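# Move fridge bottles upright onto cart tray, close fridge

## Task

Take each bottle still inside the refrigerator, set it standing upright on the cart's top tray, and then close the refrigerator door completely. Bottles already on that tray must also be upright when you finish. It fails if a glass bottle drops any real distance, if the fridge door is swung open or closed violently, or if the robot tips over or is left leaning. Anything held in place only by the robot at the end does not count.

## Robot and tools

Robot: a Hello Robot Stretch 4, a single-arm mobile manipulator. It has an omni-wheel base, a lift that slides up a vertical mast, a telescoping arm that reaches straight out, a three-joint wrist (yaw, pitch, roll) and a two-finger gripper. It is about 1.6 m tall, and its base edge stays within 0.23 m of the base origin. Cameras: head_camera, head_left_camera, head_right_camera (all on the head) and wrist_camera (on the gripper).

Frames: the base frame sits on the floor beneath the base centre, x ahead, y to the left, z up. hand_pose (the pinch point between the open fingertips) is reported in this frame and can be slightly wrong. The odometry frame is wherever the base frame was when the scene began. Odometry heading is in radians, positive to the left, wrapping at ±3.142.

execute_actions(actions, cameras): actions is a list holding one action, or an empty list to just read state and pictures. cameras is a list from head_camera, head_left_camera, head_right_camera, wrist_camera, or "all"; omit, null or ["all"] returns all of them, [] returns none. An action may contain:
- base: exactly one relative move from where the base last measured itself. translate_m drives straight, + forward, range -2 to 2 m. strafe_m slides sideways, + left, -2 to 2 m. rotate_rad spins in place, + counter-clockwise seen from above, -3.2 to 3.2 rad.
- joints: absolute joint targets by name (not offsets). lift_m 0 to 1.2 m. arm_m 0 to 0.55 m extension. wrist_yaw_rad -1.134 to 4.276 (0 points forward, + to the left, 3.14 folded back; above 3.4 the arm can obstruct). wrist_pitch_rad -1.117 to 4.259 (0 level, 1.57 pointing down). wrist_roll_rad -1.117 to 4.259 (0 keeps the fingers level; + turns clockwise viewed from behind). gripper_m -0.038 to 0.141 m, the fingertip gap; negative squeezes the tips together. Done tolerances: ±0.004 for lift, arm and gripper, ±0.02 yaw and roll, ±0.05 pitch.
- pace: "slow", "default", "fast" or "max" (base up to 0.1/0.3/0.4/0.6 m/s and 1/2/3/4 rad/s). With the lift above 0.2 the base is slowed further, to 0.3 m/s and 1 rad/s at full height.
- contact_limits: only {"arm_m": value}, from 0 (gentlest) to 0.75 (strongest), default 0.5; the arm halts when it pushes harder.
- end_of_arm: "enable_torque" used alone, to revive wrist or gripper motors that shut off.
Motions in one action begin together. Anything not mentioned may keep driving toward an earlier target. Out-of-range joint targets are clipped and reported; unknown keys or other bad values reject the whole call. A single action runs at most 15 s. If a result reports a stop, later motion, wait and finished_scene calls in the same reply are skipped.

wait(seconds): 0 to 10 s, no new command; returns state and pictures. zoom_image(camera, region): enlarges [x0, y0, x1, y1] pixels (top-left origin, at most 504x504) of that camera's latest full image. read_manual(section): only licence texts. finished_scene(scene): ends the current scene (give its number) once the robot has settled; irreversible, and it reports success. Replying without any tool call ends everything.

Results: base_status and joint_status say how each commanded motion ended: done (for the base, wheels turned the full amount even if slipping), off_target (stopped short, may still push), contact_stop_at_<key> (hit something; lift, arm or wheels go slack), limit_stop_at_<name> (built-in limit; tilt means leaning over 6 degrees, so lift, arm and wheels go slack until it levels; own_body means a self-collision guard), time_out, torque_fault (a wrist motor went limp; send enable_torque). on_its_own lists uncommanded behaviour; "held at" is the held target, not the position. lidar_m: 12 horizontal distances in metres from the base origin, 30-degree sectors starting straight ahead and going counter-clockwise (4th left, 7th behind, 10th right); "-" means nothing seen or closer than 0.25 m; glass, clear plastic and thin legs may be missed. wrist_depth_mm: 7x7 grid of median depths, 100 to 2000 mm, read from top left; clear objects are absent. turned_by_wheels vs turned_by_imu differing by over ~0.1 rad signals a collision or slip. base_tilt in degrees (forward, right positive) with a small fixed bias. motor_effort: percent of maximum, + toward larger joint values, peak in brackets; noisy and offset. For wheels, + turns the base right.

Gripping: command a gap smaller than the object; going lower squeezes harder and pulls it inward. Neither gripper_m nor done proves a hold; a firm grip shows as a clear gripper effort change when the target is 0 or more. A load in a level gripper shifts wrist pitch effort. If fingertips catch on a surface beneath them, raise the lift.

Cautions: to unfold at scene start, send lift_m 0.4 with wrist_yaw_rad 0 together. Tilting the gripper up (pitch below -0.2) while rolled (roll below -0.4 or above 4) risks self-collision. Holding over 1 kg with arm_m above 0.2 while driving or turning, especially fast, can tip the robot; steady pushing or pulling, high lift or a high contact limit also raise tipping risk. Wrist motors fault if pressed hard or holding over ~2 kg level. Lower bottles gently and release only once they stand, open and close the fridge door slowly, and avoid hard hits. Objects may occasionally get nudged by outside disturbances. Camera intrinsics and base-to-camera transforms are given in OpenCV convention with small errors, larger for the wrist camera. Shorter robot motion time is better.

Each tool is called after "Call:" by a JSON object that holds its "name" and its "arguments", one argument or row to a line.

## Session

Call:
{"name": "execute_actions", "arguments": {
  "actions": []
}}

Scene clock: 0.00 s.
base_odometry: x=+0.000 y=+0.000 heading=+0.000 (m, m, rad; odometry frame)
turned_by_wheels: +0.000 (rad since the last result)
turned_by_imu: +0.000 (rad since the last result)
base_tilt: forward=-0.9 right=-0.4 (deg)
lidar_m: 0.72 0.73 0.94 1.35 1.37 1.80 1.17 1.66 1.52 1.84 2.36 1.68
base_status: not commanded
joint_positions: lift_m=+0.163 arm_m=-0.003 wrist_yaw_rad=+3.061 wrist_pitch_rad=+0.019 wrist_roll_rad=+0.019 gripper_m=+0.057
joint_status: not commanded
motor_effort: lift_m=+21 arm_m=+0 wrist_yaw_rad=+1 wrist_pitch_rad=-6 wrist_roll_rad=+4 gripper_m=-3 wheel_0=-1 wheel_1=+0 wheel_2=+0 (%)
hand_pose: x=-0.1123 y=+0.1102 z=+0.3361 quat_wxyz=(+0.040, -0.009, +0.010, +0.999) (m; base frame)
wrist_depth_mm: 141 144 - - - 1983 1464 / - 143 1499 - - 1983 1499 / - 135 239 - - - 1499 / 113 142 1366 - - - 1499 / 141 - 1808 1708 - 1921 1464 / 1537 1464 207 1397 196 1308 1308 / 960 946 917 114 891 831 866
pictures: head_camera, head_left_camera, head_right_camera, wrist_camera
camera_calibration (this result's frames):
wrist_camera: T_world_to_cam=[[0.09028, 0.994927, -0.0443868, -0.0806476], [-0.0108003, -0.0435881, -0.998991, 0.402961], [-0.995858, 0.0906683, 0.00681039, 0.104807], [0, 0, 0, 1]] pos_world=[0.116005, 0.0883002, 0.398261]
Images, in order (width x height): head_camera 420x560, head_left_camera 420x672, head_right_camera 420x672, wrist_camera 616x392.

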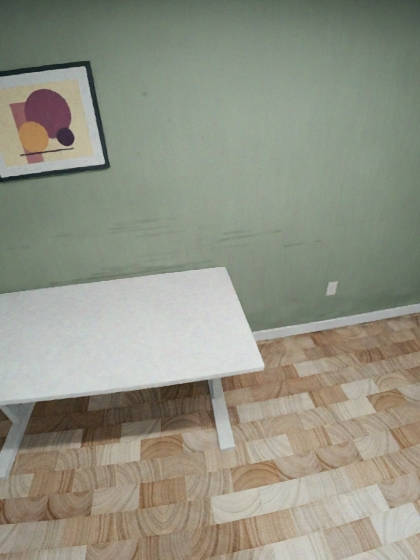

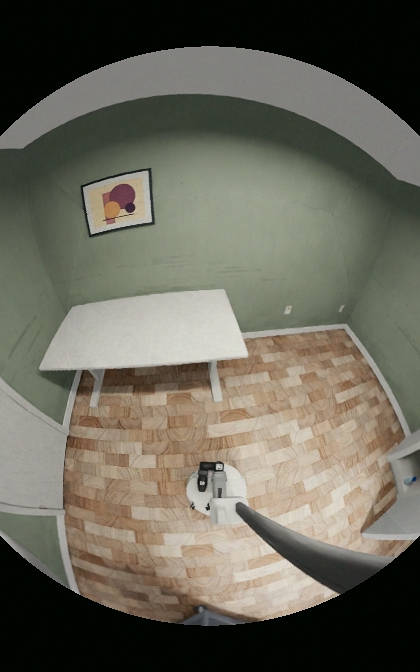

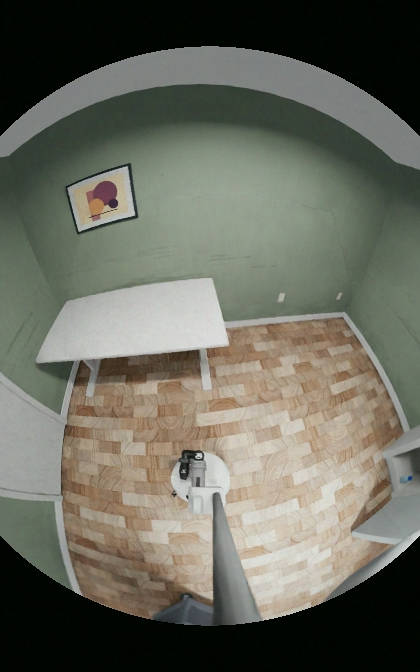

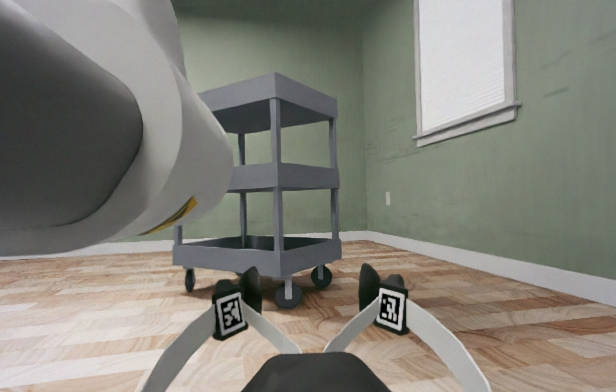

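Call:
{"name": "execute_actions", "arguments": {
  "actions": [
    {"base": {"rotate_rad": -1.75}, "joints": {"lift_m": 0.4, "wrist_yaw_rad": 0, "wrist_roll_rad": 0, "wrist_pitch_rad": 0}}
  ]
}}

Scene clock: 4.43 s.
base_odometry: x=+0.000 y=+0.000 heading=-1.750 (m, m, rad; odometry frame)
turned_by_wheels: -1.750 (rad since the last result)
turned_by_imu: -1.786 (rad since the last result)
base_tilt: forward=-0.9 right=-0.3 (deg)
lidar_m: 1.77 2.34 1.86 0.72 0.73 0.82 1.38 1.36 1.54 1.17 1.30 1.51
base_status: done
joint_positions: lift_m=+0.400 arm_m=-0.003 wrist_yaw_rad=+0.000 wrist_pitch_rad=+0.003 wrist_roll_rad=+0.000 gripper_m=+0.057
joint_status: all done
motor_effort: lift_m=+25(24) arm_m=+0(0) wrist_yaw_rad=+0(6) wrist_pitch_rad=-10(15) wrist_roll_rad=+1(1) gripper_m=+0(2) wheel_0=+2(6) wheel_1=+1(10) wheel_2=+2(8) (%)
hand_pose: x=+0.4568 y=-0.0873 z=+0.5771 quat_wxyz=(+1.000, +0.000, +0.001, +0.000) (m; base frame)
wrist_depth_mm: 1921 - - - 1576 - - / 1863 - - - 1576 - - / 1921 - - - 1537 - - / 1863 - - - 1576 - - / 1921 1983 - - 1576 - - / 1863 - 208 1808 196 1863 - / 1537 1537 1499 114 1430 1308 1499
pictures: head_camera, head_left_camera, head_right_camera, wrist_camera
camera_calibration (this result's frames):
wrist_camera: T_world_to_cam=[[-0.00917558, -0.999636, -0.0253848, -0.064466], [0.0235548, 0.0251628, -0.999406, 0.631829], [0.99968, -0.00976806, 0.0233154, -0.242014], [0, 0, 0, 1]] pos_world=[0.226462, -0.0827051, 0.63546]
Images, in order (width x height): head_camera 420x560, head_left_camera 420x672, head_right_camera 420x672, wrist_camera 616x392.

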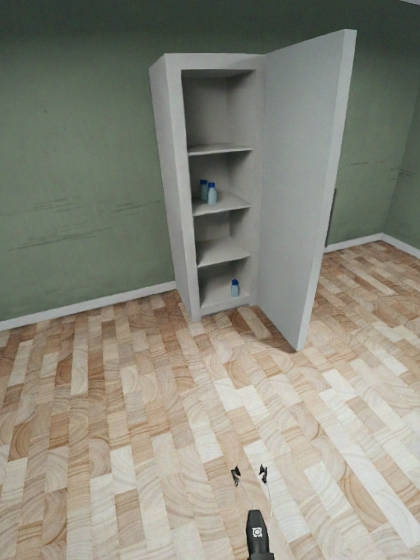

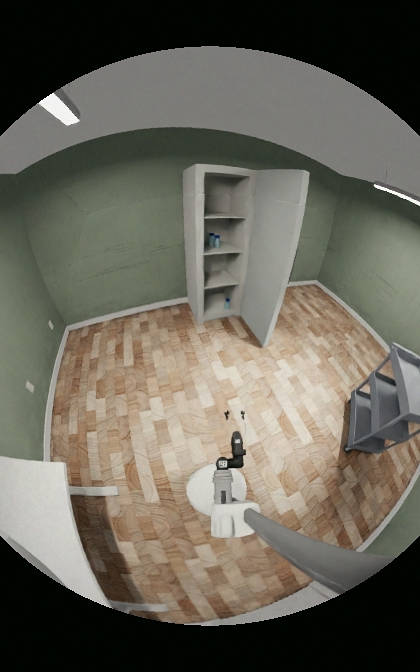

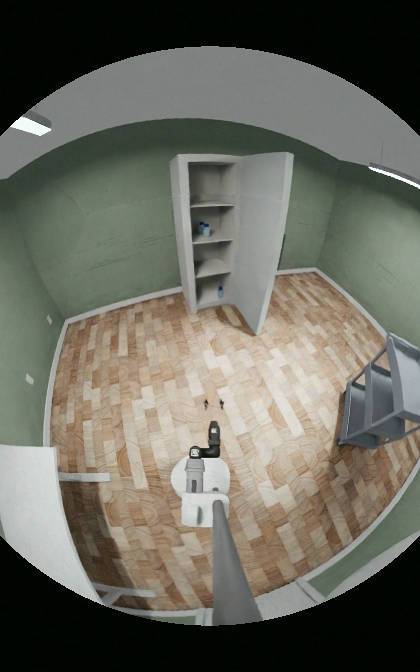

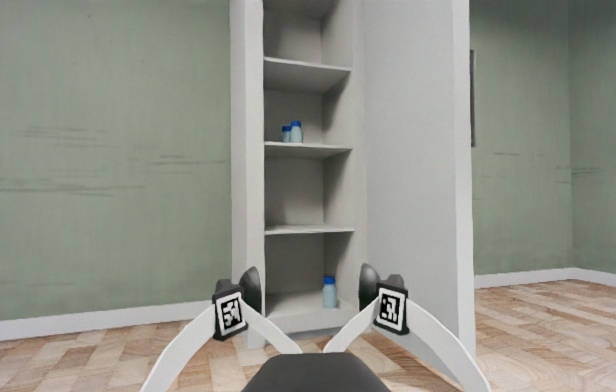

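Call:
{"name": "execute_actions", "arguments": {
  "actions": [
    {"base": {"rotate_rad": -0.205}, "pace": "fast"}
  ],
  "cameras": []
}}

Call:
{"name": "execute_actions", "arguments": {
  "actions": [
    {"base": {"translate_m": 1.1}, "joints": {"lift_m": 0.915, "wrist_pitch_rad": 0.5, "gripper_m": 0.135}, "pace": "fast"}
  ],
  "cameras": []
}}

Call:
{"name": "execute_actions", "arguments": {
  "actions": [
    {"base": {"rotate_rad": 0.53}}
  ]
}}

Scene clock: 22.43 s.
base_odometry: x=+0.000 y=+0.000 heading=-1.954 (m, m, rad; odometry frame)
turned_by_wheels: -0.205 (rad since the last result)
turned_by_imu: -0.208 (rad since the last result)
base_tilt: forward=-0.9 right=-0.3 (deg)
lidar_m: 1.53 1.83 2.22 0.76 0.71 0.77 1.04 1.35 1.41 1.30 1.16 3.32
base_status: done
joint_positions: lift_m=+0.400 arm_m=-0.003 wrist_yaw_rad=+0.000 wrist_pitch_rad=+0.003 wrist_roll_rad=+0.000 gripper_m=+0.057
joint_status: not commanded
motor_effort: lift_m=+25(25) arm_m=+0(0) wrist_yaw_rad=+1(0) wrist_pitch_rad=-10(10) wrist_roll_rad=+3(2) gripper_m=+2(3) wheel_0=+1(6) wheel_1=+1(9) wheel_2=+0(9) (%)
hand_pose: x=+0.4567 y=-0.0874 z=+0.5772 quat_wxyz=(+1.000, +0.000, +0.001, +0.000) (m; base frame)
wrist_depth_mm: 1921 1983 - 1618 - - - / 1863 - 1983 1618 - - - / 1921 1921 - 1661 - - - / 1863 1921 - 1661 - - - / 1808 1983 - 1618 - - - / 1863 1983 207 1618 197 - - / 1576 1499 1499 114 1397 1397 1499
pictures: none
No camera images: the call's "cameras" was empty. Leave "cameras" out to get every camera's image.

Scene clock: 26.47 s.
base_odometry: x=-0.411 y=-1.020 heading=-1.954 (m, m, rad; odometry frame)
turned_by_wheels: +0.000 (rad since the last result)
turned_by_imu: -0.005 (rad since the last result)
base_tilt: forward=-0.9 right=-0.3 (deg)
lidar_m: 0.56 0.83 1.44 1.96 2.11 1.48 1.84 2.30 1.24 1.25 2.62 0.44
base_status: done
joint_positions: lift_m=+0.915 arm_m=-0.003 wrist_yaw_rad=+0.000 wrist_pitch_rad=+0.502 wrist_roll_rad=+0.000 gripper_m=+0.135
joint_status: all done
motor_effort: lift_m=+24(27) arm_m=+0(0) wrist_yaw_rad=+1(0) wrist_pitch_rad=-6(7) wrist_roll_rad=+2(1) gripper_m=+4(4) wheel_0=+2(10) wheel_1=+1(6) wheel_2=+1(13) (%)
hand_pose: x=+0.4211 y=-0.0874 z=+0.9541 quat_wxyz=(+0.969, +0.000, +0.248, +0.000) (m; base frame)
wrist_depth_mm: 854 917 615 394 289 228 196 / 741 931 661 421 304 236 202 / 715 1042 723 452 317 247 209 / 1008 1118 798 492 336 257 217 / 1008 1042 891 535 357 266 224 / 842 809 831 564 349 253 231 / 931 1138 1060 114 392 281 241
pictures: none
No camera images: the call's "cameras" was empty. Leave "cameras" out to get every camera's image.

Scene clock: 27.83 s.
base_odometry: x=-0.411 y=-1.020 heading=-1.424 (m, m, rad; odometry frame)
turned_by_wheels: +0.530 (rad since the last result)
turned_by_imu: +0.542 (rad since the last result)
base_tilt: forward=-0.9 right=-0.3 (deg)
lidar_m: 0.83 1.46 1.95 2.11 1.49 1.90 2.33 1.23 1.24 2.61 0.45 0.57
base_status: done
joint_positions: lift_m=+0.915 arm_m=-0.003 wrist_yaw_rad=+0.000 wrist_pitch_rad=+0.502 wrist_roll_rad=+0.000 gripper_m=+0.135
joint_status: not commanded
motor_effort: lift_m=+24(24) arm_m=+0(0) wrist_yaw_rad=+0(0) wrist_pitch_rad=-10(7) wrist_roll_rad=+2(1) gripper_m=+2(3) wheel_0=+0(7) wheel_1=+0(6) wheel_2=-2(8) (%)
hand_pose: x=+0.4211 y=-0.0874 z=+0.9541 quat_wxyz=(+0.969, +0.000, +0.248, +0.000) (m; base frame)
wrist_depth_mm: 1060 1060 723 946 931 603 480 / 1138 1138 707 904 917 615 480 / 1229 1255 661 1098 931 647 477 / 1308 1336 707 1182 1182 683 480 / 1464 1464 820 1008 976 707 480 / 1537 1464 778 878 866 580 480 / 1336 1281 976 114 1060 654 488
pictures: head_camera, head_left_camera, head_right_camera, wrist_camera
camera_calibration (this result's frames):
wrist_camera: T_world_to_cam=[[-0.0205226, -0.999633, -0.0176881, -0.0578944], [-0.458145, 0.0251278, -0.888522, 1.10643], [0.88864, -0.010131, -0.458493, 0.291237], [0, 0, 0, 1]] pos_world=[0.246912, -0.0827247, 1.11559]
Images, in order (width x height): head_camera 420x560, head_left_camera 420x672, head_right_camera 420x672, wrist_camera 616x392.

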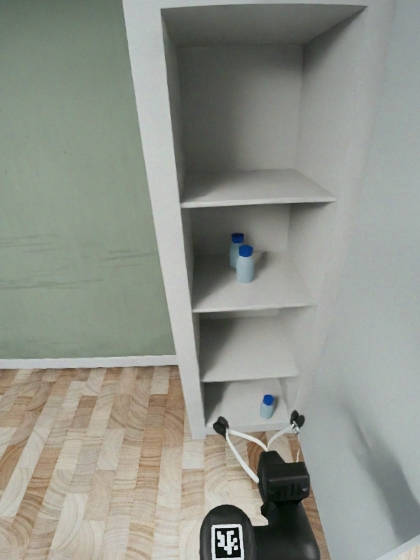

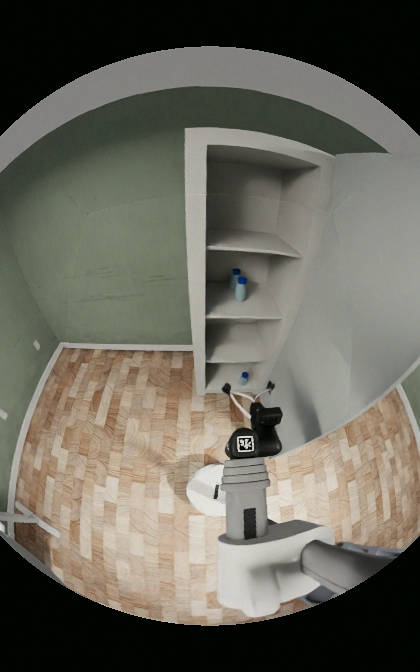

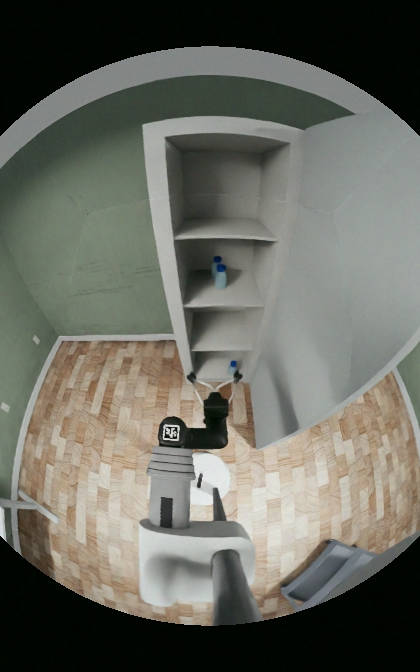

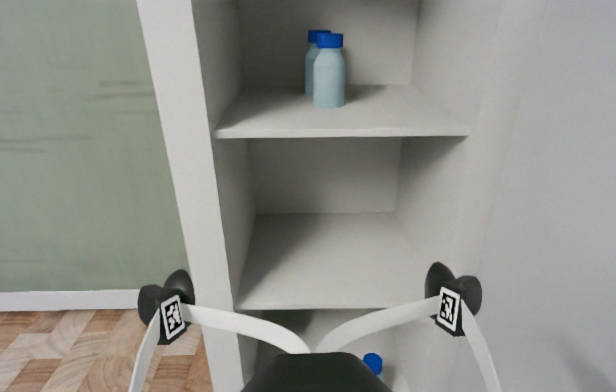

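Call:
{"name": "execute_actions", "arguments": {
  "actions": [
    {"base": {"strafe_m": -0.04}, "joints": {"arm_m": 0.25}}
  ],
  "cameras": []
}}

Call:
{"name": "execute_actions", "arguments": {
  "actions": [
    {"base": {"translate_m": 0.22}}
  ],
  "cameras": ["head_camera", "wrist_camera"]
}}

Scene clock: 44.13 s.
base_odometry: x=-0.451 y=-1.026 heading=-1.424 (m, m, rad; odometry frame)
turned_by_wheels: +0.000 (rad since the last result)
turned_by_imu: +0.002 (rad since the last result)
base_tilt: forward=-0.9 right=-0.3 (deg)
lidar_m: 0.83 1.45 1.98 2.15 1.52 1.90 2.33 1.21 1.23 2.58 0.42 0.53
base_status: done
joint_positions: lift_m=+0.915 arm_m=+0.249 wrist_yaw_rad=+0.000 wrist_pitch_rad=+0.502 wrist_roll_rad=+0.000 gripper_m=+0.135
joint_status: all done
motor_effort: lift_m=+24(24) arm_m=+7(7) wrist_yaw_rad=+0(2) wrist_pitch_rad=-5(8) wrist_roll_rad=+2(2) gripper_m=-2(1) wheel_0=+0(11) wheel_1=+0(7) wheel_2=-1(1) (%)
hand_pose: x=+0.6725 y=-0.0874 z=+0.9541 quat_wxyz=(+0.969, +0.000, +0.248, +0.000) (m; base frame)
wrist_depth_mm: 325 445 715 715 732 512 353 / 343 442 768 634 778 512 362 / 375 442 597 549 585 500 379 / 410 421 473 469 469 452 404 / 1098 449 891 960 931 517 433 / 1229 455 676 831 768 473 421 / 1308 525 676 114 699 544 424
pictures: none
No camera images: the call's "cameras" was empty. Leave "cameras" out to get every camera's image.

Scene clock: 46.30 s.
base_odometry: x=-0.419 y=-1.243 heading=-1.424 (m, m, rad; odometry frame)
turned_by_wheels: +0.000 (rad since the last result)
turned_by_imu: +0.000 (rad since the last result)
base_tilt: forward=-0.9 right=-0.3 (deg)
lidar_m: 0.60 0.64 1.64 2.15 1.64 1.94 2.55 1.37 1.37 0.35 0.38 0.52
base_status: done
joint_positions: lift_m=+0.915 arm_m=+0.249 wrist_yaw_rad=+0.000 wrist_pitch_rad=+0.502 wrist_roll_rad=+0.000 gripper_m=+0.135
joint_status: not commanded
motor_effort: lift_m=+24(24) arm_m=+7(7) wrist_yaw_rad=+0(0) wrist_pitch_rad=-9(8) wrist_roll_rad=+1(2) gripper_m=+0(0) wheel_0=+3(6) wheel_1=+1(4) wheel_2=-2(9) (%)
hand_pose: x=+0.6726 y=-0.0874 z=+0.9541 quat_wxyz=(+0.969, +0.000, +0.248, +0.000) (m; base frame)
wrist_depth_mm: 300 455 521 517 525 504 347 / 298 452 554 327 554 508 355 / 298 449 574 325 580 504 355 / 297 392 415 351 413 410 357 / 294 322 319 319 317 317 315 / 260 243 241 258 240 240 258 / 228 227 234 114 232 227 233
pictures: head_camera, wrist_camera
camera_calibration (this result's frames):
wrist_camera: T_world_to_cam=[[-0.0204369, -0.999635, -0.0176886, -0.0527698], [-0.458082, 0.0250883, -0.888556, 1.22163], [0.888675, -0.0100565, -0.458427, 0.0677214], [0, 0, 0, 1]] pos_world=[0.498346, -0.0827181, 1.1156]
Images, in order (width x height): head_camera 420x560, wrist_camera 616x392.

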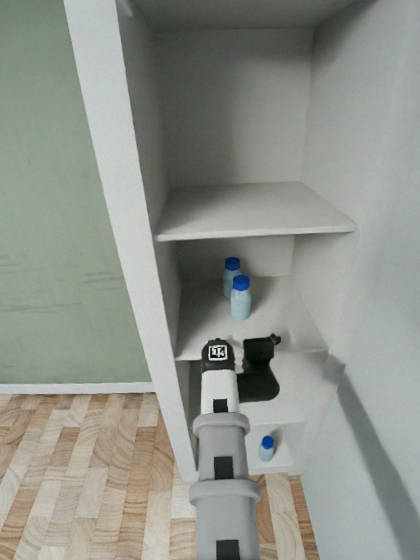

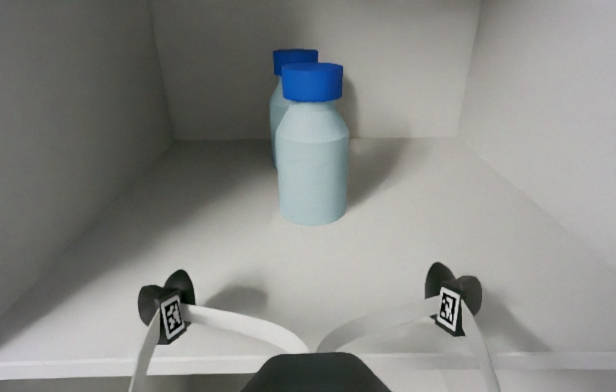

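Call:
{"name": "execute_actions", "arguments": {
  "actions": [
    {"joints": {"arm_m": 0.437, "lift_m": 0.927}, "contact_limits": {"arm_m": 0.15}}
  ],
  "cameras": ["wrist_camera"]
}}

Scene clock: 52.10 s.
base_odometry: x=-0.419 y=-1.243 heading=-1.424 (m, m, rad; odometry frame)
turned_by_wheels: +0.000 (rad since the last result)
turned_by_imu: +0.002 (rad since the last result)
base_tilt: forward=-0.9 right=-0.3 (deg)
lidar_m: 0.60 0.64 1.65 2.14 1.64 1.90 2.57 1.38 1.37 0.35 0.37 0.52
base_status: not commanded
joint_positions: lift_m=+0.927 arm_m=+0.436 wrist_yaw_rad=+0.000 wrist_pitch_rad=+0.502 wrist_roll_rad=+0.000 gripper_m=+0.135
joint_status: all done
motor_effort: lift_m=+24(26) arm_m=+7(8) wrist_yaw_rad=+0(1) wrist_pitch_rad=-9(6) wrist_roll_rad=+2(2) gripper_m=+1(1) wheel_0=+3(3) wheel_1=+1(1) wheel_2=-2(2) (%)
contact_limits: arm_m 0.15
hand_pose: x=+0.8595 y=-0.0875 z=+0.9660 quat_wxyz=(+0.969, +0.000, +0.248, +0.000) (m; base frame)
wrist_depth_mm: 304 345 347 347 351 349 342 / 303 368 370 364 373 375 353 / 303 394 397 178 394 402 351 / 301 413 415 142 413 418 351 / 300 342 338 157 322 336 324 / 274 257 216 158 189 255 273 / 235 226 232 114 228 224 231
pictures: wrist_camera
camera_calibration (this result's frames):
wrist_camera: T_world_to_cam=[[-0.0207241, -0.999629, -0.0176859, -0.0485664], [-0.458147, 0.0252183, -0.888519, 1.3179], [0.888635, -0.010311, -0.458499, -0.0928119], [0, 0, 0, 1]] pos_world=[0.68526, -0.0827405, 1.12756]
Images, in order (width x height): wrist_camera 616x392.

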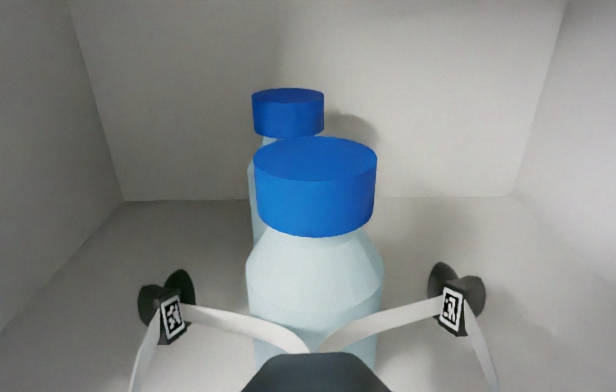

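Call:
{"name": "execute_actions", "arguments": {
  "actions": [
    {"joints": {"arm_m": 0.426, "gripper_m": 0.0}}
  ],
  "cameras": ["wrist_camera"]
}}

Scene clock: 57.13 s.
base_odometry: x=-0.419 y=-1.243 heading=-1.424 (m, m, rad; odometry frame)
turned_by_wheels: +0.000 (rad since the last result)
turned_by_imu: +0.002 (rad since the last result)
base_tilt: forward=-0.9 right=-0.3 (deg)
lidar_m: 0.62 0.61 1.66 2.15 1.62 1.90 2.56 1.37 1.38 0.35 0.37 0.53
base_status: not commanded
joint_positions: lift_m=+0.927 arm_m=+0.427 wrist_yaw_rad=+0.000 wrist_pitch_rad=+0.506 wrist_roll_rad=+0.000 gripper_m=+0.001
joint_status: all done
motor_effort: lift_m=+24(24) arm_m=-7(9) wrist_yaw_rad=+1(1) wrist_pitch_rad=-21(17) wrist_roll_rad=+2(3) gripper_m=-25(20) wheel_0=+3(3) wheel_1=+1(1) wheel_2=-2(2) (%)
hand_pose: x=+0.8505 y=-0.0874 z=+0.9651 quat_wxyz=(+0.968, +0.000, +0.250, +0.000) (m; base frame)
wrist_depth_mm: 304 353 355 353 357 357 349 / 303 379 377 368 382 384 351 / 303 399 404 148 404 413 353 / 300 410 410 127 404 427 353 / 300 334 320 142 315 329 322 / 274 272 182 142 177 270 270 / 231 216 221 114 220 214 228
pictures: wrist_camera
camera_calibration (this result's frames):
wrist_camera: T_world_to_cam=[[-0.020745, -0.99963, -0.0176052, -0.048818], [-0.461612, 0.0251965, -0.886724, 1.31412], [0.886839, -0.0102683, -0.461964, -0.0804061], [0, 0, 0, 1]] pos_world=[0.676908, -0.0827368, 1.12726]
Images, in order (width x height): wrist_camera 616x392.

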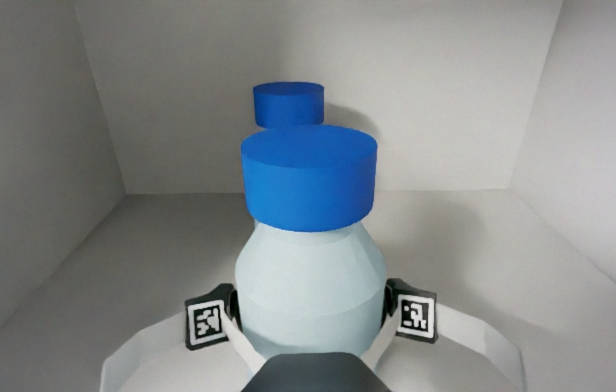

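Call:
{"name": "execute_actions", "arguments": {
  "actions": [
    {"base": {"translate_m": -0.5}, "joints": {"arm_m": 0.0, "lift_m": 0.95}}
  ],
  "cameras": ["wrist_camera"]
}}

Call:
{"name": "execute_actions", "arguments": {
  "actions": [
    {"base": {"rotate_rad": -2.1}}
  ],
  "cameras": ["head_camera", "wrist_camera"]
}}

Scene clock: 68.20 s.
base_odometry: x=-0.492 y=-0.749 heading=-1.424 (m, m, rad; odometry frame)
turned_by_wheels: +0.000 (rad since the last result)
turned_by_imu: +0.005 (rad since the last result)
base_tilt: forward=-0.9 right=-0.3 (deg)
lidar_m: 0.38 1.76 2.24 1.55 1.41 1.92 2.04 1.00 1.01 2.59 2.41 0.40
base_status: done
joint_positions: lift_m=+0.950 arm_m=+0.001 wrist_yaw_rad=+0.000 wrist_pitch_rad=+0.506 wrist_roll_rad=+0.000 gripper_m=+0.001
joint_status: all done
motor_effort: lift_m=+26(28) arm_m=-7(6) wrist_yaw_rad=+1(1) wrist_pitch_rad=-19(18) wrist_roll_rad=+2(2) gripper_m=-20(23) wheel_0=-1(7) wheel_1=-2(7) wheel_2=+0(10) (%)
hand_pose: x=+0.4244 y=-0.0874 z=+0.9879 quat_wxyz=(+0.968, +0.000, +0.250, +0.000) (m; base frame)
wrist_depth_mm: 1336 1336 878 1205 1025 615 424 / 1430 1464 931 1182 917 621 427 / 1537 1537 960 148 946 621 430 / 1661 1661 1042 127 976 621 427 / 1863 1808 1160 142 960 621 430 / 1618 1618 182 142 178 554 430 / 1366 1255 1308 114 976 591 433
pictures: wrist_camera
camera_calibration (this result's frames):
wrist_camera: T_world_to_cam=[[-0.0207006, -0.999631, -0.0175985, -0.0572683], [-0.461765, 0.0251717, -0.886645, 1.13769], [0.886761, -0.0102277, -0.462116, 0.30816], [0, 0, 0, 1]] pos_world=[0.250895, -0.0827329, 1.15012]
Images, in order (width x height): wrist_camera 616x392.

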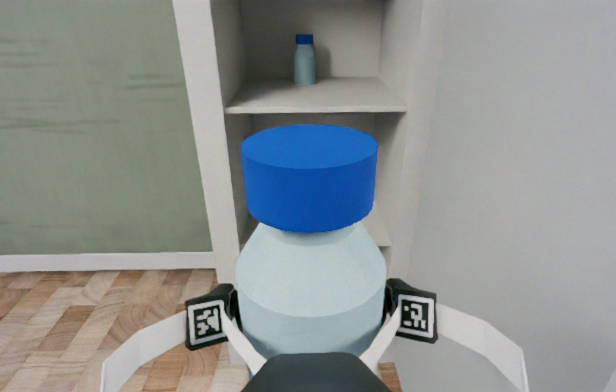

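Scene clock: 70.70 s.
base_odometry: x=-0.492 y=-0.749 heading=+2.759 (m, m, rad; odometry frame)
turned_by_wheels: -2.100 (rad since the last result)
turned_by_imu: -2.145 (rad since the last result)
base_tilt: forward=-0.9 right=-0.3 (deg)
lidar_m: 0.37 2.58 2.49 0.61 1.13 1.75 2.26 1.67 1.39 1.89 2.03 0.40
base_status: done
joint_positions: lift_m=+0.950 arm_m=+0.001 wrist_yaw_rad=+0.000 wrist_pitch_rad=+0.506 wrist_roll_rad=+0.000 gripper_m=+0.001
joint_status: not commanded
motor_effort: lift_m=+26(26) arm_m=-7(7) wrist_yaw_rad=+1(1) wrist_pitch_rad=-18(18) wrist_roll_rad=+0(3) gripper_m=-21(25) wheel_0=+3(6) wheel_1=+0(8) wheel_2=+2(10) (%)
hand_pose: x=+0.4245 y=-0.0875 z=+0.9880 quat_wxyz=(+0.968, +0.000, +0.250, +0.000) (m; base frame)
wrist_depth_mm: 1921 - - - - 1921 1618 / 1983 - - - - - 1661 / - - - 148 1098 1182 1756 / - - - 127 842 1281 1808 / 1983 - 1921 142 1098 1863 1808 / 1618 1618 181 142 178 1464 1618 / 1366 1281 1281 114 1118 1060 1397
pictures: head_camera, wrist_camera
camera_calibration (this result's frames):
wrist_camera: T_world_to_cam=[[-0.0207849, -0.999629, -0.0176008, -0.0572508], [-0.461547, 0.0252102, -0.886757, 1.13779], [0.886872, -0.0103076, -0.4619, 0.307898], [0, 0, 0, 1]] pos_world=[0.250889, -0.0827399, 1.15016]
Images, in order (width x height): head_camera 420x560, wrist_camera 616x392.

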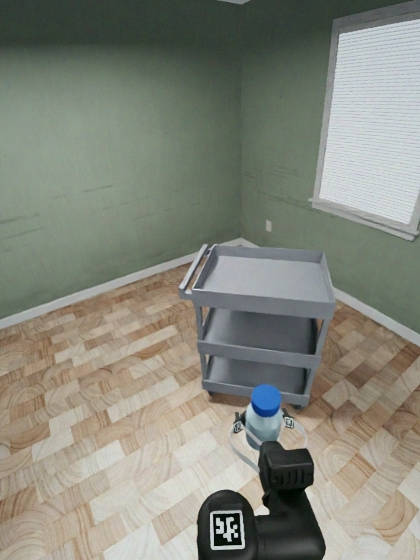

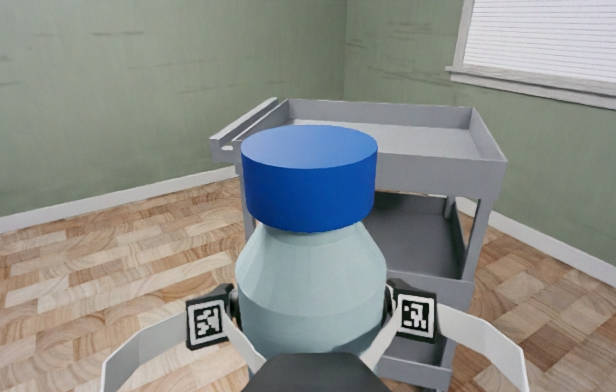

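Call:
{"name": "execute_actions", "arguments": {
  "actions": [
    {"base": {"translate_m": 0.4}, "joints": {"arm_m": 0.425}}
  ],
  "cameras": ["head_camera", "wrist_camera"]
}}

Scene clock: 82.53 s.
base_odometry: x=-0.863 y=-0.600 heading=+2.760 (m, m, rad; odometry frame)
turned_by_wheels: +0.000 (rad since the last result)
turned_by_imu: +0.000 (rad since the last result)
base_tilt: forward=-0.9 right=-0.3 (deg)
lidar_m: 0.62 2.24 2.31 2.00 0.70 1.38 2.61 1.68 1.72 1.90 1.83 0.62
base_status: done
joint_positions: lift_m=+0.950 arm_m=+0.424 wrist_yaw_rad=+0.000 wrist_pitch_rad=+0.506 wrist_roll_rad=+0.000 gripper_m=+0.001
joint_status: all done
motor_effort: lift_m=+26(25) arm_m=+7(7) wrist_yaw_rad=+0(2) wrist_pitch_rad=-19(18) wrist_roll_rad=+3(1) gripper_m=-23(21) wheel_0=+1(12) wheel_1=+1(5) wheel_2=+1(9) (%)
hand_pose: x=+0.8471 y=-0.0874 z=+0.9880 quat_wxyz=(+0.968, +0.000, +0.250, +0.000) (m; base frame)
wrist_depth_mm: 1397 1499 1708 1921 1863 1464 1205 / 1430 1576 1808 - 1921 1537 1255 / 1499 1661 1921 148 1983 1618 1308 / 1618 1756 1983 127 - 1708 1336 / 1661 1863 496 142 496 1576 1336 / 1618 1576 181 142 178 480 462 / 1366 319 384 114 397 382 404
pictures: head_camera, wrist_camera
camera_calibration (this result's frames):
wrist_camera: T_world_to_cam=[[-0.0204254, -0.999637, -0.0175951, -0.0486886], [-0.461451, 0.025038, -0.886812, 1.33282], [0.886931, -0.00999426, -0.461794, -0.0669919], [0, 0, 0, 1]] pos_world=[0.673453, -0.0827115, 1.15017]
Images, in order (width x height): head_camera 420x560, wrist_camera 616x392.

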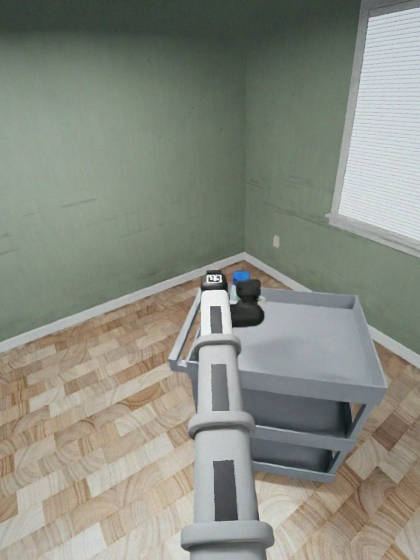

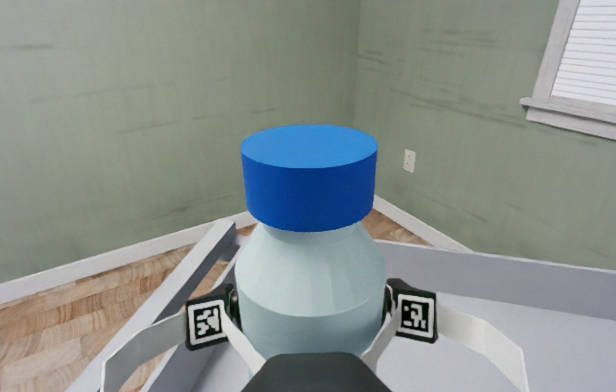

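Call:
{"name": "execute_actions", "arguments": {
  "actions": [
    {"joints": {"lift_m": 0.79}}
  ],
  "cameras": ["wrist_camera"]
}}

Scene clock: 88.47 s.
base_odometry: x=-0.863 y=-0.600 heading=+2.760 (m, m, rad; odometry frame)
turned_by_wheels: +0.000 (rad since the last result)
turned_by_imu: +0.002 (rad since the last result)
base_tilt: forward=-0.9 right=-0.3 (deg)
lidar_m: 0.62 2.23 2.32 2.01 0.68 1.39 2.61 1.70 1.74 1.91 1.83 0.62
base_status: not commanded
joint_positions: lift_m=+0.790 arm_m=+0.424 wrist_yaw_rad=+0.000 wrist_pitch_rad=+0.506 wrist_roll_rad=+0.000 gripper_m=+0.001
joint_status: all done
motor_effort: lift_m=+18(24) arm_m=+7(7) wrist_yaw_rad=+0(1) wrist_pitch_rad=-20(19) wrist_roll_rad=+2(3) gripper_m=-19(24) wheel_0=+1(1) wheel_1=+1(1) wheel_2=+1(1) (%)
hand_pose: x=+0.8470 y=-0.0874 z=+0.8285 quat_wxyz=(+0.968, +0.000, +0.250, +0.000) (m; base frame)
wrist_depth_mm: 1397 1537 1708 1921 1863 1499 1229 / 1430 1618 1808 - 1983 1537 1255 / 1464 1618 415 148 424 415 394 / 1464 294 364 127 397 413 394 / 225 267 312 142 309 325 325 / 204 257 182 142 177 265 264 / 208 213 218 114 217 211 224
pictures: wrist_camera
camera_calibration (this result's frames):
wrist_camera: T_world_to_cam=[[-0.0204309, -0.999637, -0.0175886, -0.0514957], [-0.461726, 0.0250379, -0.886669, 1.19151], [0.886787, -0.00999429, -0.46207, -0.140247], [0, 0, 0, 1]] pos_world=[0.673468, -0.0827115, 0.990763]
Images, in order (width x height): wrist_camera 616x392.

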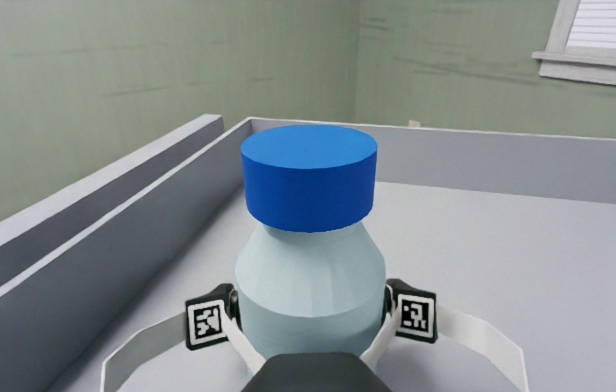

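Call:
{"name": "execute_actions", "arguments": {
  "actions": [
    {"joints": {"gripper_m": 0.11}}
  ],
  "cameras": ["wrist_camera"]
}}

Call:
{"name": "execute_actions", "arguments": {
  "actions": [
    {"joints": {"lift_m": 0.93, "arm_m": 0.405}}
  ],
  "cameras": []
}}

Call:
{"name": "execute_actions", "arguments": {
  "actions": [
    {"base": {"translate_m": -0.4}, "joints": {"arm_m": 0.0, "gripper_m": 0.135}, "pace": "fast"}
  ],
  "cameras": ["head_camera"]
}}

Call:
{"name": "execute_actions", "arguments": {
  "actions": [
    {"base": {"rotate_rad": 2.1}, "pace": "fast"}
  ],
  "cameras": ["wrist_camera"]
}}

Scene clock: 95.20 s.
base_odometry: x=-0.863 y=-0.600 heading=+2.760 (m, m, rad; odometry frame)
turned_by_wheels: +0.000 (rad since the last result)
turned_by_imu: +0.002 (rad since the last result)
base_tilt: forward=-0.9 right=-0.3 (deg)
lidar_m: 0.62 2.24 2.31 1.99 0.69 1.39 2.61 1.69 1.75 1.91 1.82 0.62
base_status: not commanded
joint_positions: lift_m=+0.790 arm_m=+0.424 wrist_yaw_rad=+0.000 wrist_pitch_rad=+0.502 wrist_roll_rad=+0.000 gripper_m=+0.110
joint_status: all done
motor_effort: lift_m=+18(18) arm_m=+6(7) wrist_yaw_rad=+1(0) wrist_pitch_rad=-6(20) wrist_roll_rad=+3(2) gripper_m=+2(20) wheel_0=+1(1) wheel_1=+2(2) wheel_2=+1(1) (%)
hand_pose: x=+0.8476 y=-0.0874 z=+0.8296 quat_wxyz=(+0.969, +0.000, +0.248, +0.000) (m; base frame)
wrist_depth_mm: 1336 1499 1661 1921 1808 1499 1205 / 1430 1576 1808 - 1983 1537 1229 / 1499 1618 439 167 436 415 1205 / 1499 298 375 148 427 415 399 / 229 268 319 163 315 330 329 / 204 253 196 165 193 268 270 / 207 221 228 114 227 220 228
pictures: wrist_camera
camera_calibration (this result's frames):
wrist_camera: T_world_to_cam=[[-0.0205064, -0.999633, -0.0176777, -0.0513644], [-0.457903, 0.0251084, -0.888647, 1.19115], [0.888765, -0.0101283, -0.45825, -0.145127], [0, 0, 0, 1]] pos_world=[0.673363, -0.0827235, 0.991102]
Images, in order (width x height): wrist_camera 616x392.

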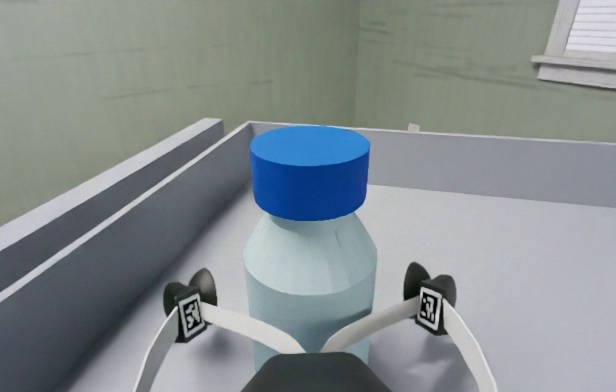

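Scene clock: 96.83 s.
base_odometry: x=-0.863 y=-0.600 heading=+2.760 (m, m, rad; odometry frame)
turned_by_wheels: +0.000 (rad since the last result)
turned_by_imu: +0.001 (rad since the last result)
base_tilt: forward=-0.9 right=-0.3 (deg)
lidar_m: 0.61 2.24 2.31 2.02 0.69 1.37 2.63 1.69 1.74 1.91 1.84 0.63
base_status: not commanded
joint_positions: lift_m=+0.930 arm_m=+0.406 wrist_yaw_rad=+0.000 wrist_pitch_rad=+0.502 wrist_roll_rad=+0.000 gripper_m=+0.110
joint_status: all done
motor_effort: lift_m=+25(26) arm_m=-7(9) wrist_yaw_rad=+0(1) wrist_pitch_rad=-9(6) wrist_roll_rad=+3(2) gripper_m=+1(4) wheel_0=+1(1) wheel_1=+2(2) wheel_2=+1(1) (%)
hand_pose: x=+0.8301 y=-0.0874 z=+0.9691 quat_wxyz=(+0.969, +0.000, +0.248, +0.000) (m; base frame)
wrist_depth_mm: 1366 1499 1708 1983 1863 1499 1229 / 1430 1576 1808 - 1983 1537 1281 / 1499 1756 1921 - - 1618 1308 / 1576 1808 - - - 1661 1366 / 1661 1808 496 544 508 488 473 / 1576 387 211 462 216 466 462 / 1336 330 387 114 389 377 389
pictures: none
No camera images: the call's "cameras" was empty. Leave "cameras" out to get every camera's image.

Scene clock: 99.37 s.
base_odometry: x=-0.492 y=-0.749 heading=+2.759 (m, m, rad; odometry frame)
turned_by_wheels: +0.000 (rad since the last result)
turned_by_imu: +0.003 (rad since the last result)
base_tilt: forward=-0.9 right=-0.3 (deg)
lidar_m: 1.01 2.59 2.50 0.61 1.13 1.76 2.26 1.70 1.40 1.89 2.04 1.02
base_status: done
joint_positions: lift_m=+0.930 arm_m=+0.001 wrist_yaw_rad=+0.000 wrist_pitch_rad=+0.502 wrist_roll_rad=+0.000 gripper_m=+0.135
joint_status: all done
motor_effort: lift_m=+24(25) arm_m=-7(9) wrist_yaw_rad=+1(1) wrist_pitch_rad=-7(11) wrist_roll_rad=+2(2) gripper_m=+4(1) wheel_0=-1(9) wheel_1=-1(8) wheel_2=+0(12) (%)
hand_pose: x=+0.4250 y=-0.0875 z=+0.9690 quat_wxyz=(+0.969, +0.000, +0.249, +0.000) (m; base frame)
wrist_depth_mm: 1921 - - - - 1921 1661 / - - - - - 1983 1618 / - - - 976 1060 1138 1708 / - - - 1366 1308 1336 1756 / 1983 1983 1863 1118 1118 1756 1808 / 1618 1464 1118 1336 960 1430 1618 / 1366 1281 1336 114 1182 1308 1336
pictures: head_camera
Images, in order (width x height): head_camera 420x560.

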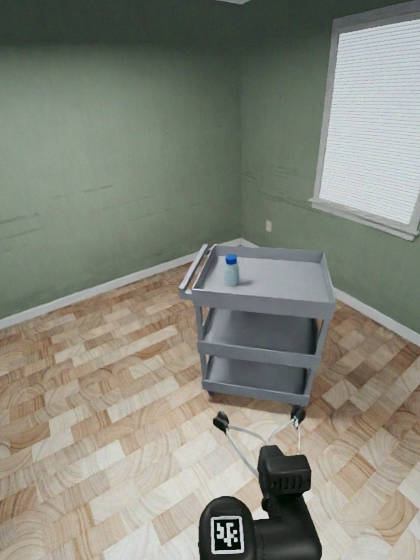

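Scene clock: 101.80 s.
base_odometry: x=-0.492 y=-0.749 heading=-1.424 (m, m, rad; odometry frame)
turned_by_wheels: +2.100 (rad since the last result)
turned_by_imu: +2.147 (rad since the last result)
base_tilt: forward=-0.9 right=-0.3 (deg)
lidar_m: 1.12 1.75 2.25 1.58 1.41 1.92 2.05 1.02 1.00 2.60 2.42 0.61
base_status: done
joint_positions: lift_m=+0.930 arm_m=+0.001 wrist_yaw_rad=+0.000 wrist_pitch_rad=+0.502 wrist_roll_rad=+0.000 gripper_m=+0.135
joint_status: not commanded
motor_effort: lift_m=+24(24) arm_m=-7(7) wrist_yaw_rad=+1(1) wrist_pitch_rad=-11(7) wrist_roll_rad=+3(0) gripper_m=+0(3) wheel_0=-1(12) wheel_1=-2(7) wheel_2=+0(10) (%)
hand_pose: x=+0.4250 y=-0.0874 z=+0.9690 quat_wxyz=(+0.969, +0.000, +0.249, +0.000) (m; base frame)
wrist_depth_mm: 1366 1308 891 1229 1042 615 427 / 1430 1430 917 1118 917 621 427 / 1576 1537 1229 1397 1042 621 430 / 1661 1708 1229 1366 1060 621 427 / 1756 1808 1205 1576 1098 627 430 / 1618 1499 1160 1397 976 517 430 / 1366 1308 1308 114 1118 585 433
pictures: wrist_camera
camera_calibration (this result's frames):
wrist_camera: T_world_to_cam=[[-0.0205369, -0.999633, -0.0176665, -0.0575703], [-0.458319, 0.0251171, -0.888433, 1.12148], [0.88855, -0.0101488, -0.458667, 0.294849], [0, 0, 0, 1]] pos_world=[0.250825, -0.0827252, 1.13058]
Images, in order (width x height): wrist_camera 616x392.

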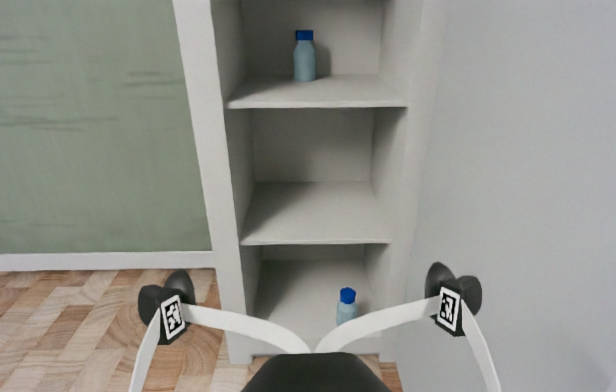

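Call:
{"name": "execute_actions", "arguments": {
  "actions": [
    {"base": {"translate_m": 0.6}, "joints": {"arm_m": 0.32, "lift_m": 0.927, "wrist_yaw_rad": 0.06}, "pace": "fast"}
  ],
  "cameras": ["wrist_camera"]
}}

Scene clock: 108.90 s.
base_odometry: x=-0.404 y=-1.342 heading=-1.424 (m, m, rad; odometry frame)
turned_by_wheels: +0.000 (rad since the last result)
turned_by_imu: -0.001 (rad since the last result)
base_tilt: forward=-0.9 right=-0.3 (deg)
lidar_m: 0.51 0.53 1.52 2.15 1.71 1.92 2.66 1.45 0.39 0.36 0.37 0.50
base_status: done
joint_positions: lift_m=+0.927 arm_m=+0.319 wrist_yaw_rad=+0.060 wrist_pitch_rad=+0.502 wrist_roll_rad=+0.000 gripper_m=+0.135
joint_status: all done
motor_effort: lift_m=+17(20) arm_m=+7(6) wrist_yaw_rad=+0(2) wrist_pitch_rad=-8(6) wrist_roll_rad=+2(3) gripper_m=-1(1) wheel_0=+2(7) wheel_1=-1(6) wheel_2=+1(12) (%)
hand_pose: x=+0.7474 y=-0.0720 z=+0.9667 quat_wxyz=(+0.968, -0.007, +0.248, +0.029) (m; base frame)
wrist_depth_mm: 272 362 362 357 355 351 345 / 273 377 384 375 379 375 364 / 273 397 418 282 404 399 382 / 274 397 433 290 424 418 382 / 273 342 340 310 338 336 336 / 264 258 257 276 255 255 274 / 236 227 233 114 232 225 233
pictures: wrist_camera
camera_calibration (this result's frames):
wrist_camera: T_world_to_cam=[[0.0396292, -0.999058, -0.0176536, -0.0805678], [-0.458778, -0.00249727, -0.888548, 1.26522], [0.887667, 0.0433115, -0.458445, 0.0117968], [0, 0, 0, 1]] pos_world=[0.573177, -0.0778433, 1.1282]
Images, in order (width x height): wrist_camera 616x392.

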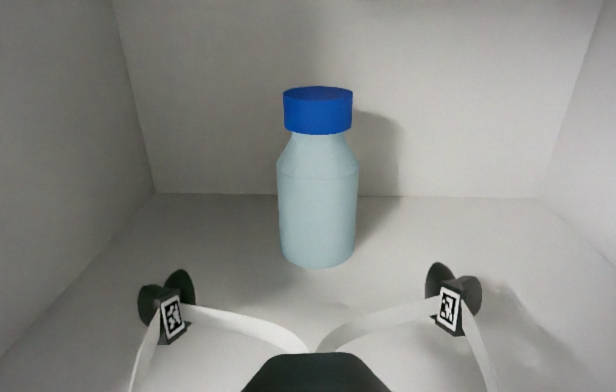

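Call:
{"name": "execute_actions", "arguments": {
  "actions": [
    {"joints": {"arm_m": 0.443}, "contact_limits": {"arm_m": 0.15}}
  ],
  "cameras": ["wrist_camera"]
}}

Scene clock: 113.60 s.
base_odometry: x=-0.404 y=-1.342 heading=-1.424 (m, m, rad; odometry frame)
turned_by_wheels: +0.000 (rad since the last result)
turned_by_imu: +0.002 (rad since the last result)
base_tilt: forward=-0.9 right=-0.4 (deg)
lidar_m: 0.52 0.54 1.53 2.15 1.69 1.89 2.66 1.45 0.41 0.34 0.38 0.52
base_status: not commanded
joint_positions: lift_m=+0.927 arm_m=+0.442 wrist_yaw_rad=+0.060 wrist_pitch_rad=+0.502 wrist_roll_rad=+0.000 gripper_m=+0.135
joint_status: all done
motor_effort: lift_m=+17(17) arm_m=+7(5) wrist_yaw_rad=+0(1) wrist_pitch_rad=-6(7) wrist_roll_rad=+2(2) gripper_m=+3(2) wheel_0=+2(2) wheel_1=+0(1) wheel_2=+1(1) (%)
contact_limits: arm_m 0.15
hand_pose: x=+0.8703 y=-0.0721 z=+0.9667 quat_wxyz=(+0.968, -0.007, +0.248, +0.029) (m; base frame)
wrist_depth_mm: 252 250 248 245 243 240 238 / 263 268 264 262 258 256 254 / 273 289 283 180 276 274 272 / 276 310 307 155 300 297 294 / 276 329 325 170 317 315 312 / 266 258 216 172 223 255 274 / 235 227 233 114 232 225 231
pictures: wrist_camera
camera_calibration (this result's frames):
wrist_camera: T_world_to_cam=[[0.0395266, -0.999063, -0.0176528, -0.0853783], [-0.458813, -0.00245256, -0.888529, 1.32163], [0.887653, 0.0432199, -0.45848, -0.0972967], [0, 0, 0, 1]] pos_world=[0.696122, -0.0778517, 1.12819]
Images, in order (width x height): wrist_camera 616x392.

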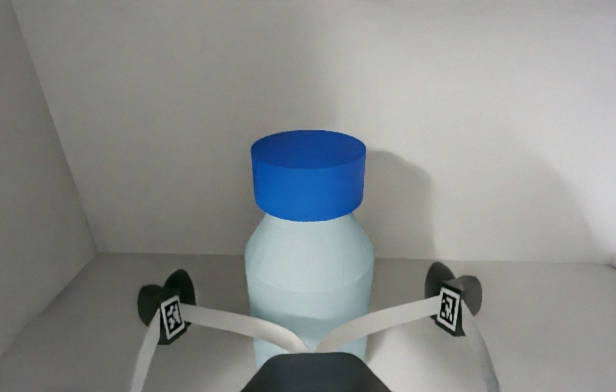

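Call:
{"name": "execute_actions", "arguments": {
  "actions": [
    {"joints": {"gripper_m": 0.0, "arm_m": 0.447}}
  ],
  "cameras": ["wrist_camera"]
}}

Scene clock: 117.63 s.
base_odometry: x=-0.404 y=-1.342 heading=-1.424 (m, m, rad; odometry frame)
turned_by_wheels: +0.000 (rad since the last result)
turned_by_imu: +0.002 (rad since the last result)
base_tilt: forward=-0.8 right=-0.4 (deg)
lidar_m: 0.52 0.53 1.51 2.15 1.67 1.93 2.66 1.44 0.38 0.35 0.38 0.51
base_status: not commanded
joint_positions: lift_m=+0.927 arm_m=+0.446 wrist_yaw_rad=+0.060 wrist_pitch_rad=+0.507 wrist_roll_rad=+0.000 gripper_m=+0.001
joint_status: all done
motor_effort: lift_m=+18(18) arm_m=+7(8) wrist_yaw_rad=+0(0) wrist_pitch_rad=-19(21) wrist_roll_rad=+2(2) gripper_m=-22(22) wheel_0=+2(2) wheel_1=+0(0) wheel_2=+1(1) (%)
hand_pose: x=+0.8737 y=-0.0721 z=+0.9654 quat_wxyz=(+0.968, -0.007, +0.251, +0.029) (m; base frame)
wrist_depth_mm: 248 246 244 241 238 236 235 / 263 263 260 258 255 252 251 / 274 285 277 150 271 270 270 / 274 307 301 127 291 293 289 / 276 325 319 143 312 312 309 / 264 272 182 143 177 268 270 / 230 216 222 114 221 213 229
pictures: wrist_camera
camera_calibration (this result's frames):
wrist_camera: T_world_to_cam=[[0.0395649, -0.999063, -0.0175595, -0.0856659], [-0.462798, -0.00274736, -0.88646, 1.32357], [0.88558, 0.0431992, -0.462473, -0.0952195], [0, 0, 0, 1]] pos_world=[0.70026, -0.0778358, 1.12775]
Images, in order (width x height): wrist_camera 616x392.

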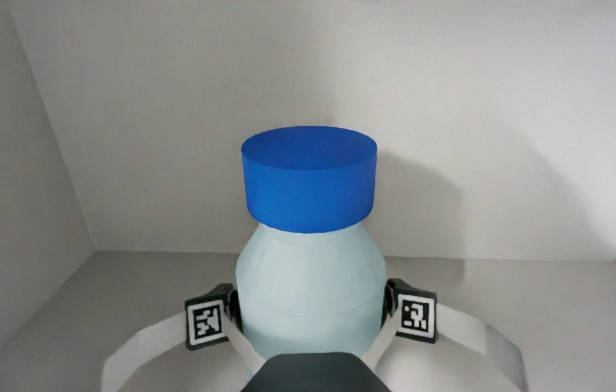

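Call:
{"name": "execute_actions", "arguments": {
  "actions": [
    {"base": {"translate_m": -0.6}, "joints": {"arm_m": 0.0, "lift_m": 0.945, "wrist_yaw_rad": 0}}
  ],
  "cameras": []
}}

Call:
{"name": "execute_actions", "arguments": {
  "actions": [
    {"base": {"rotate_rad": -2.234}, "joints": {"lift_m": 0.95}}
  ],
  "cameras": []
}}

Call:
{"name": "execute_actions", "arguments": {
  "actions": [
    {"base": {"translate_m": 0.4}, "joints": {"arm_m": 0.465}}
  ],
  "cameras": ["head_camera", "wrist_camera"]
}}

Scene clock: 129.67 s.
base_odometry: x=-0.492 y=-0.749 heading=-1.424 (m, m, rad; odometry frame)
turned_by_wheels: +0.000 (rad since the last result)
turned_by_imu: +0.006 (rad since the last result)
base_tilt: forward=-0.9 right=-0.3 (deg)
lidar_m: 0.37 1.75 2.24 1.59 1.41 1.91 2.05 1.02 1.02 2.59 2.42 0.40
base_status: done
joint_positions: lift_m=+0.945 arm_m=+0.001 wrist_yaw_rad=+0.000 wrist_pitch_rad=+0.507 wrist_roll_rad=+0.000 gripper_m=+0.001
joint_status: all done
motor_effort: lift_m=+26(27) arm_m=-7(6) wrist_yaw_rad=+0(8) wrist_pitch_rad=-21(20) wrist_roll_rad=+3(3) gripper_m=-22(24) wheel_0=-1(9) wheel_1=-2(8) wheel_2=+0(12) (%)
hand_pose: x=+0.4243 y=-0.0874 z=+0.9827 quat_wxyz=(+0.968, +0.000, +0.251, +0.000) (m; base frame)
wrist_depth_mm: 1336 1336 878 1229 1042 621 427 / 1464 1430 917 1160 917 621 424 / 1537 1537 991 150 960 621 427 / 1661 1661 1025 127 976 627 430 / 1808 1808 1160 143 976 621 430 / 1576 1576 182 143 178 549 433 / 1336 1281 1308 114 991 591 433
pictures: none
No camera images: the call's "cameras" was empty. Leave "cameras" out to get every camera's image.

Scene clock: 132.23 s.
base_odometry: x=-0.492 y=-0.749 heading=+2.625 (m, m, rad; odometry frame)
turned_by_wheels: -2.234 (rad since the last result)
turned_by_imu: -2.282 (rad since the last result)
base_tilt: forward=-0.9 right=-0.3 (deg)
lidar_m: 0.39 1.12 2.60 0.63 0.93 1.12 2.10 2.14 1.41 1.70 2.04 0.39
base_status: done
joint_positions: lift_m=+0.950 arm_m=+0.001 wrist_yaw_rad=+0.000 wrist_pitch_rad=+0.507 wrist_roll_rad=+0.000 gripper_m=+0.001
joint_status: all done
motor_effort: lift_m=+26(28) arm_m=-7(7) wrist_yaw_rad=+1(0) wrist_pitch_rad=-22(20) wrist_roll_rad=+1(4) gripper_m=-22(21) wheel_0=+1(5) wheel_1=+0(7) wheel_2=+0(8) (%)
hand_pose: x=+0.4244 y=-0.0875 z=+0.9878 quat_wxyz=(+0.968, +0.000, +0.251, +0.000) (m; base frame)
wrist_depth_mm: 1983 - - - - 1756 1499 / 1983 - - - - 1808 1576 / - - 991 150 1098 1921 1661 / - - 1255 127 866 1983 1708 / - 1983 1042 143 1078 1983 1756 / 1618 1618 182 143 177 1576 1618 / 1366 1255 1255 114 1255 1255 1336
pictures: none
No camera images: the call's "cameras" was empty. Leave "cameras" out to get every camera's image.

Scene clock: 135.03 s.
base_odometry: x=-0.839 y=-0.552 heading=+2.626 (m, m, rad; odometry frame)
turned_by_wheels: +0.000 (rad since the last result)
turned_by_imu: -0.001 (rad since the last result)
base_tilt: forward=-0.9 right=-0.3 (deg)
lidar_m: 0.61 0.68 2.31 2.17 0.74 1.41 2.41 1.82 1.63 1.96 1.79 0.61
base_status: done
joint_positions: lift_m=+0.950 arm_m=+0.464 wrist_yaw_rad=+0.000 wrist_pitch_rad=+0.506 wrist_roll_rad=+0.000 gripper_m=+0.001
joint_status: all done
motor_effort: lift_m=+26(26) arm_m=+7(6) wrist_yaw_rad=+0(1) wrist_pitch_rad=-19(21) wrist_roll_rad=+1(2) gripper_m=-19(24) wheel_0=+3(4) wheel_1=+1(6) wheel_2=+1(10) (%)
hand_pose: x=+0.8870 y=-0.0874 z=+0.9878 quat_wxyz=(+0.968, +0.000, +0.251, +0.000) (m; base frame)
wrist_depth_mm: 1397 1576 1863 1921 1499 1229 1042 / 1499 1708 1983 - 1576 1255 1078 / 1537 1756 - 150 1576 1336 1118 / 1618 1921 - 128 1708 1430 1182 / 1618 500 484 143 1661 1430 1205 / 421 480 182 143 178 449 442 / 387 384 394 114 394 382 404
pictures: head_camera, wrist_camera
camera_calibration (this result's frames):
wrist_camera: T_world_to_cam=[[-0.0203678, -0.999638, -0.0175541, -0.0479553], [-0.461961, 0.0249807, -0.886548, 1.35126], [0.886666, -0.00994775, -0.462303, -0.101737], [0, 0, 0, 1]] pos_world=[0.71346, -0.0827055, 1.15008]
Images, in order (width x height): head_camera 420x560, wrist_camera 616x392.

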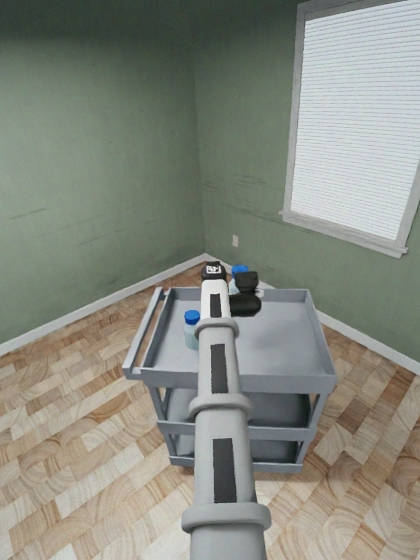

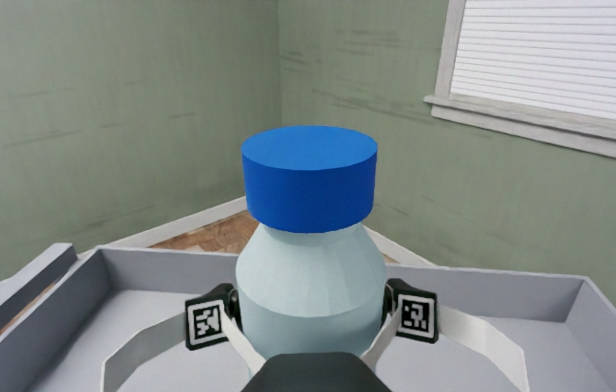

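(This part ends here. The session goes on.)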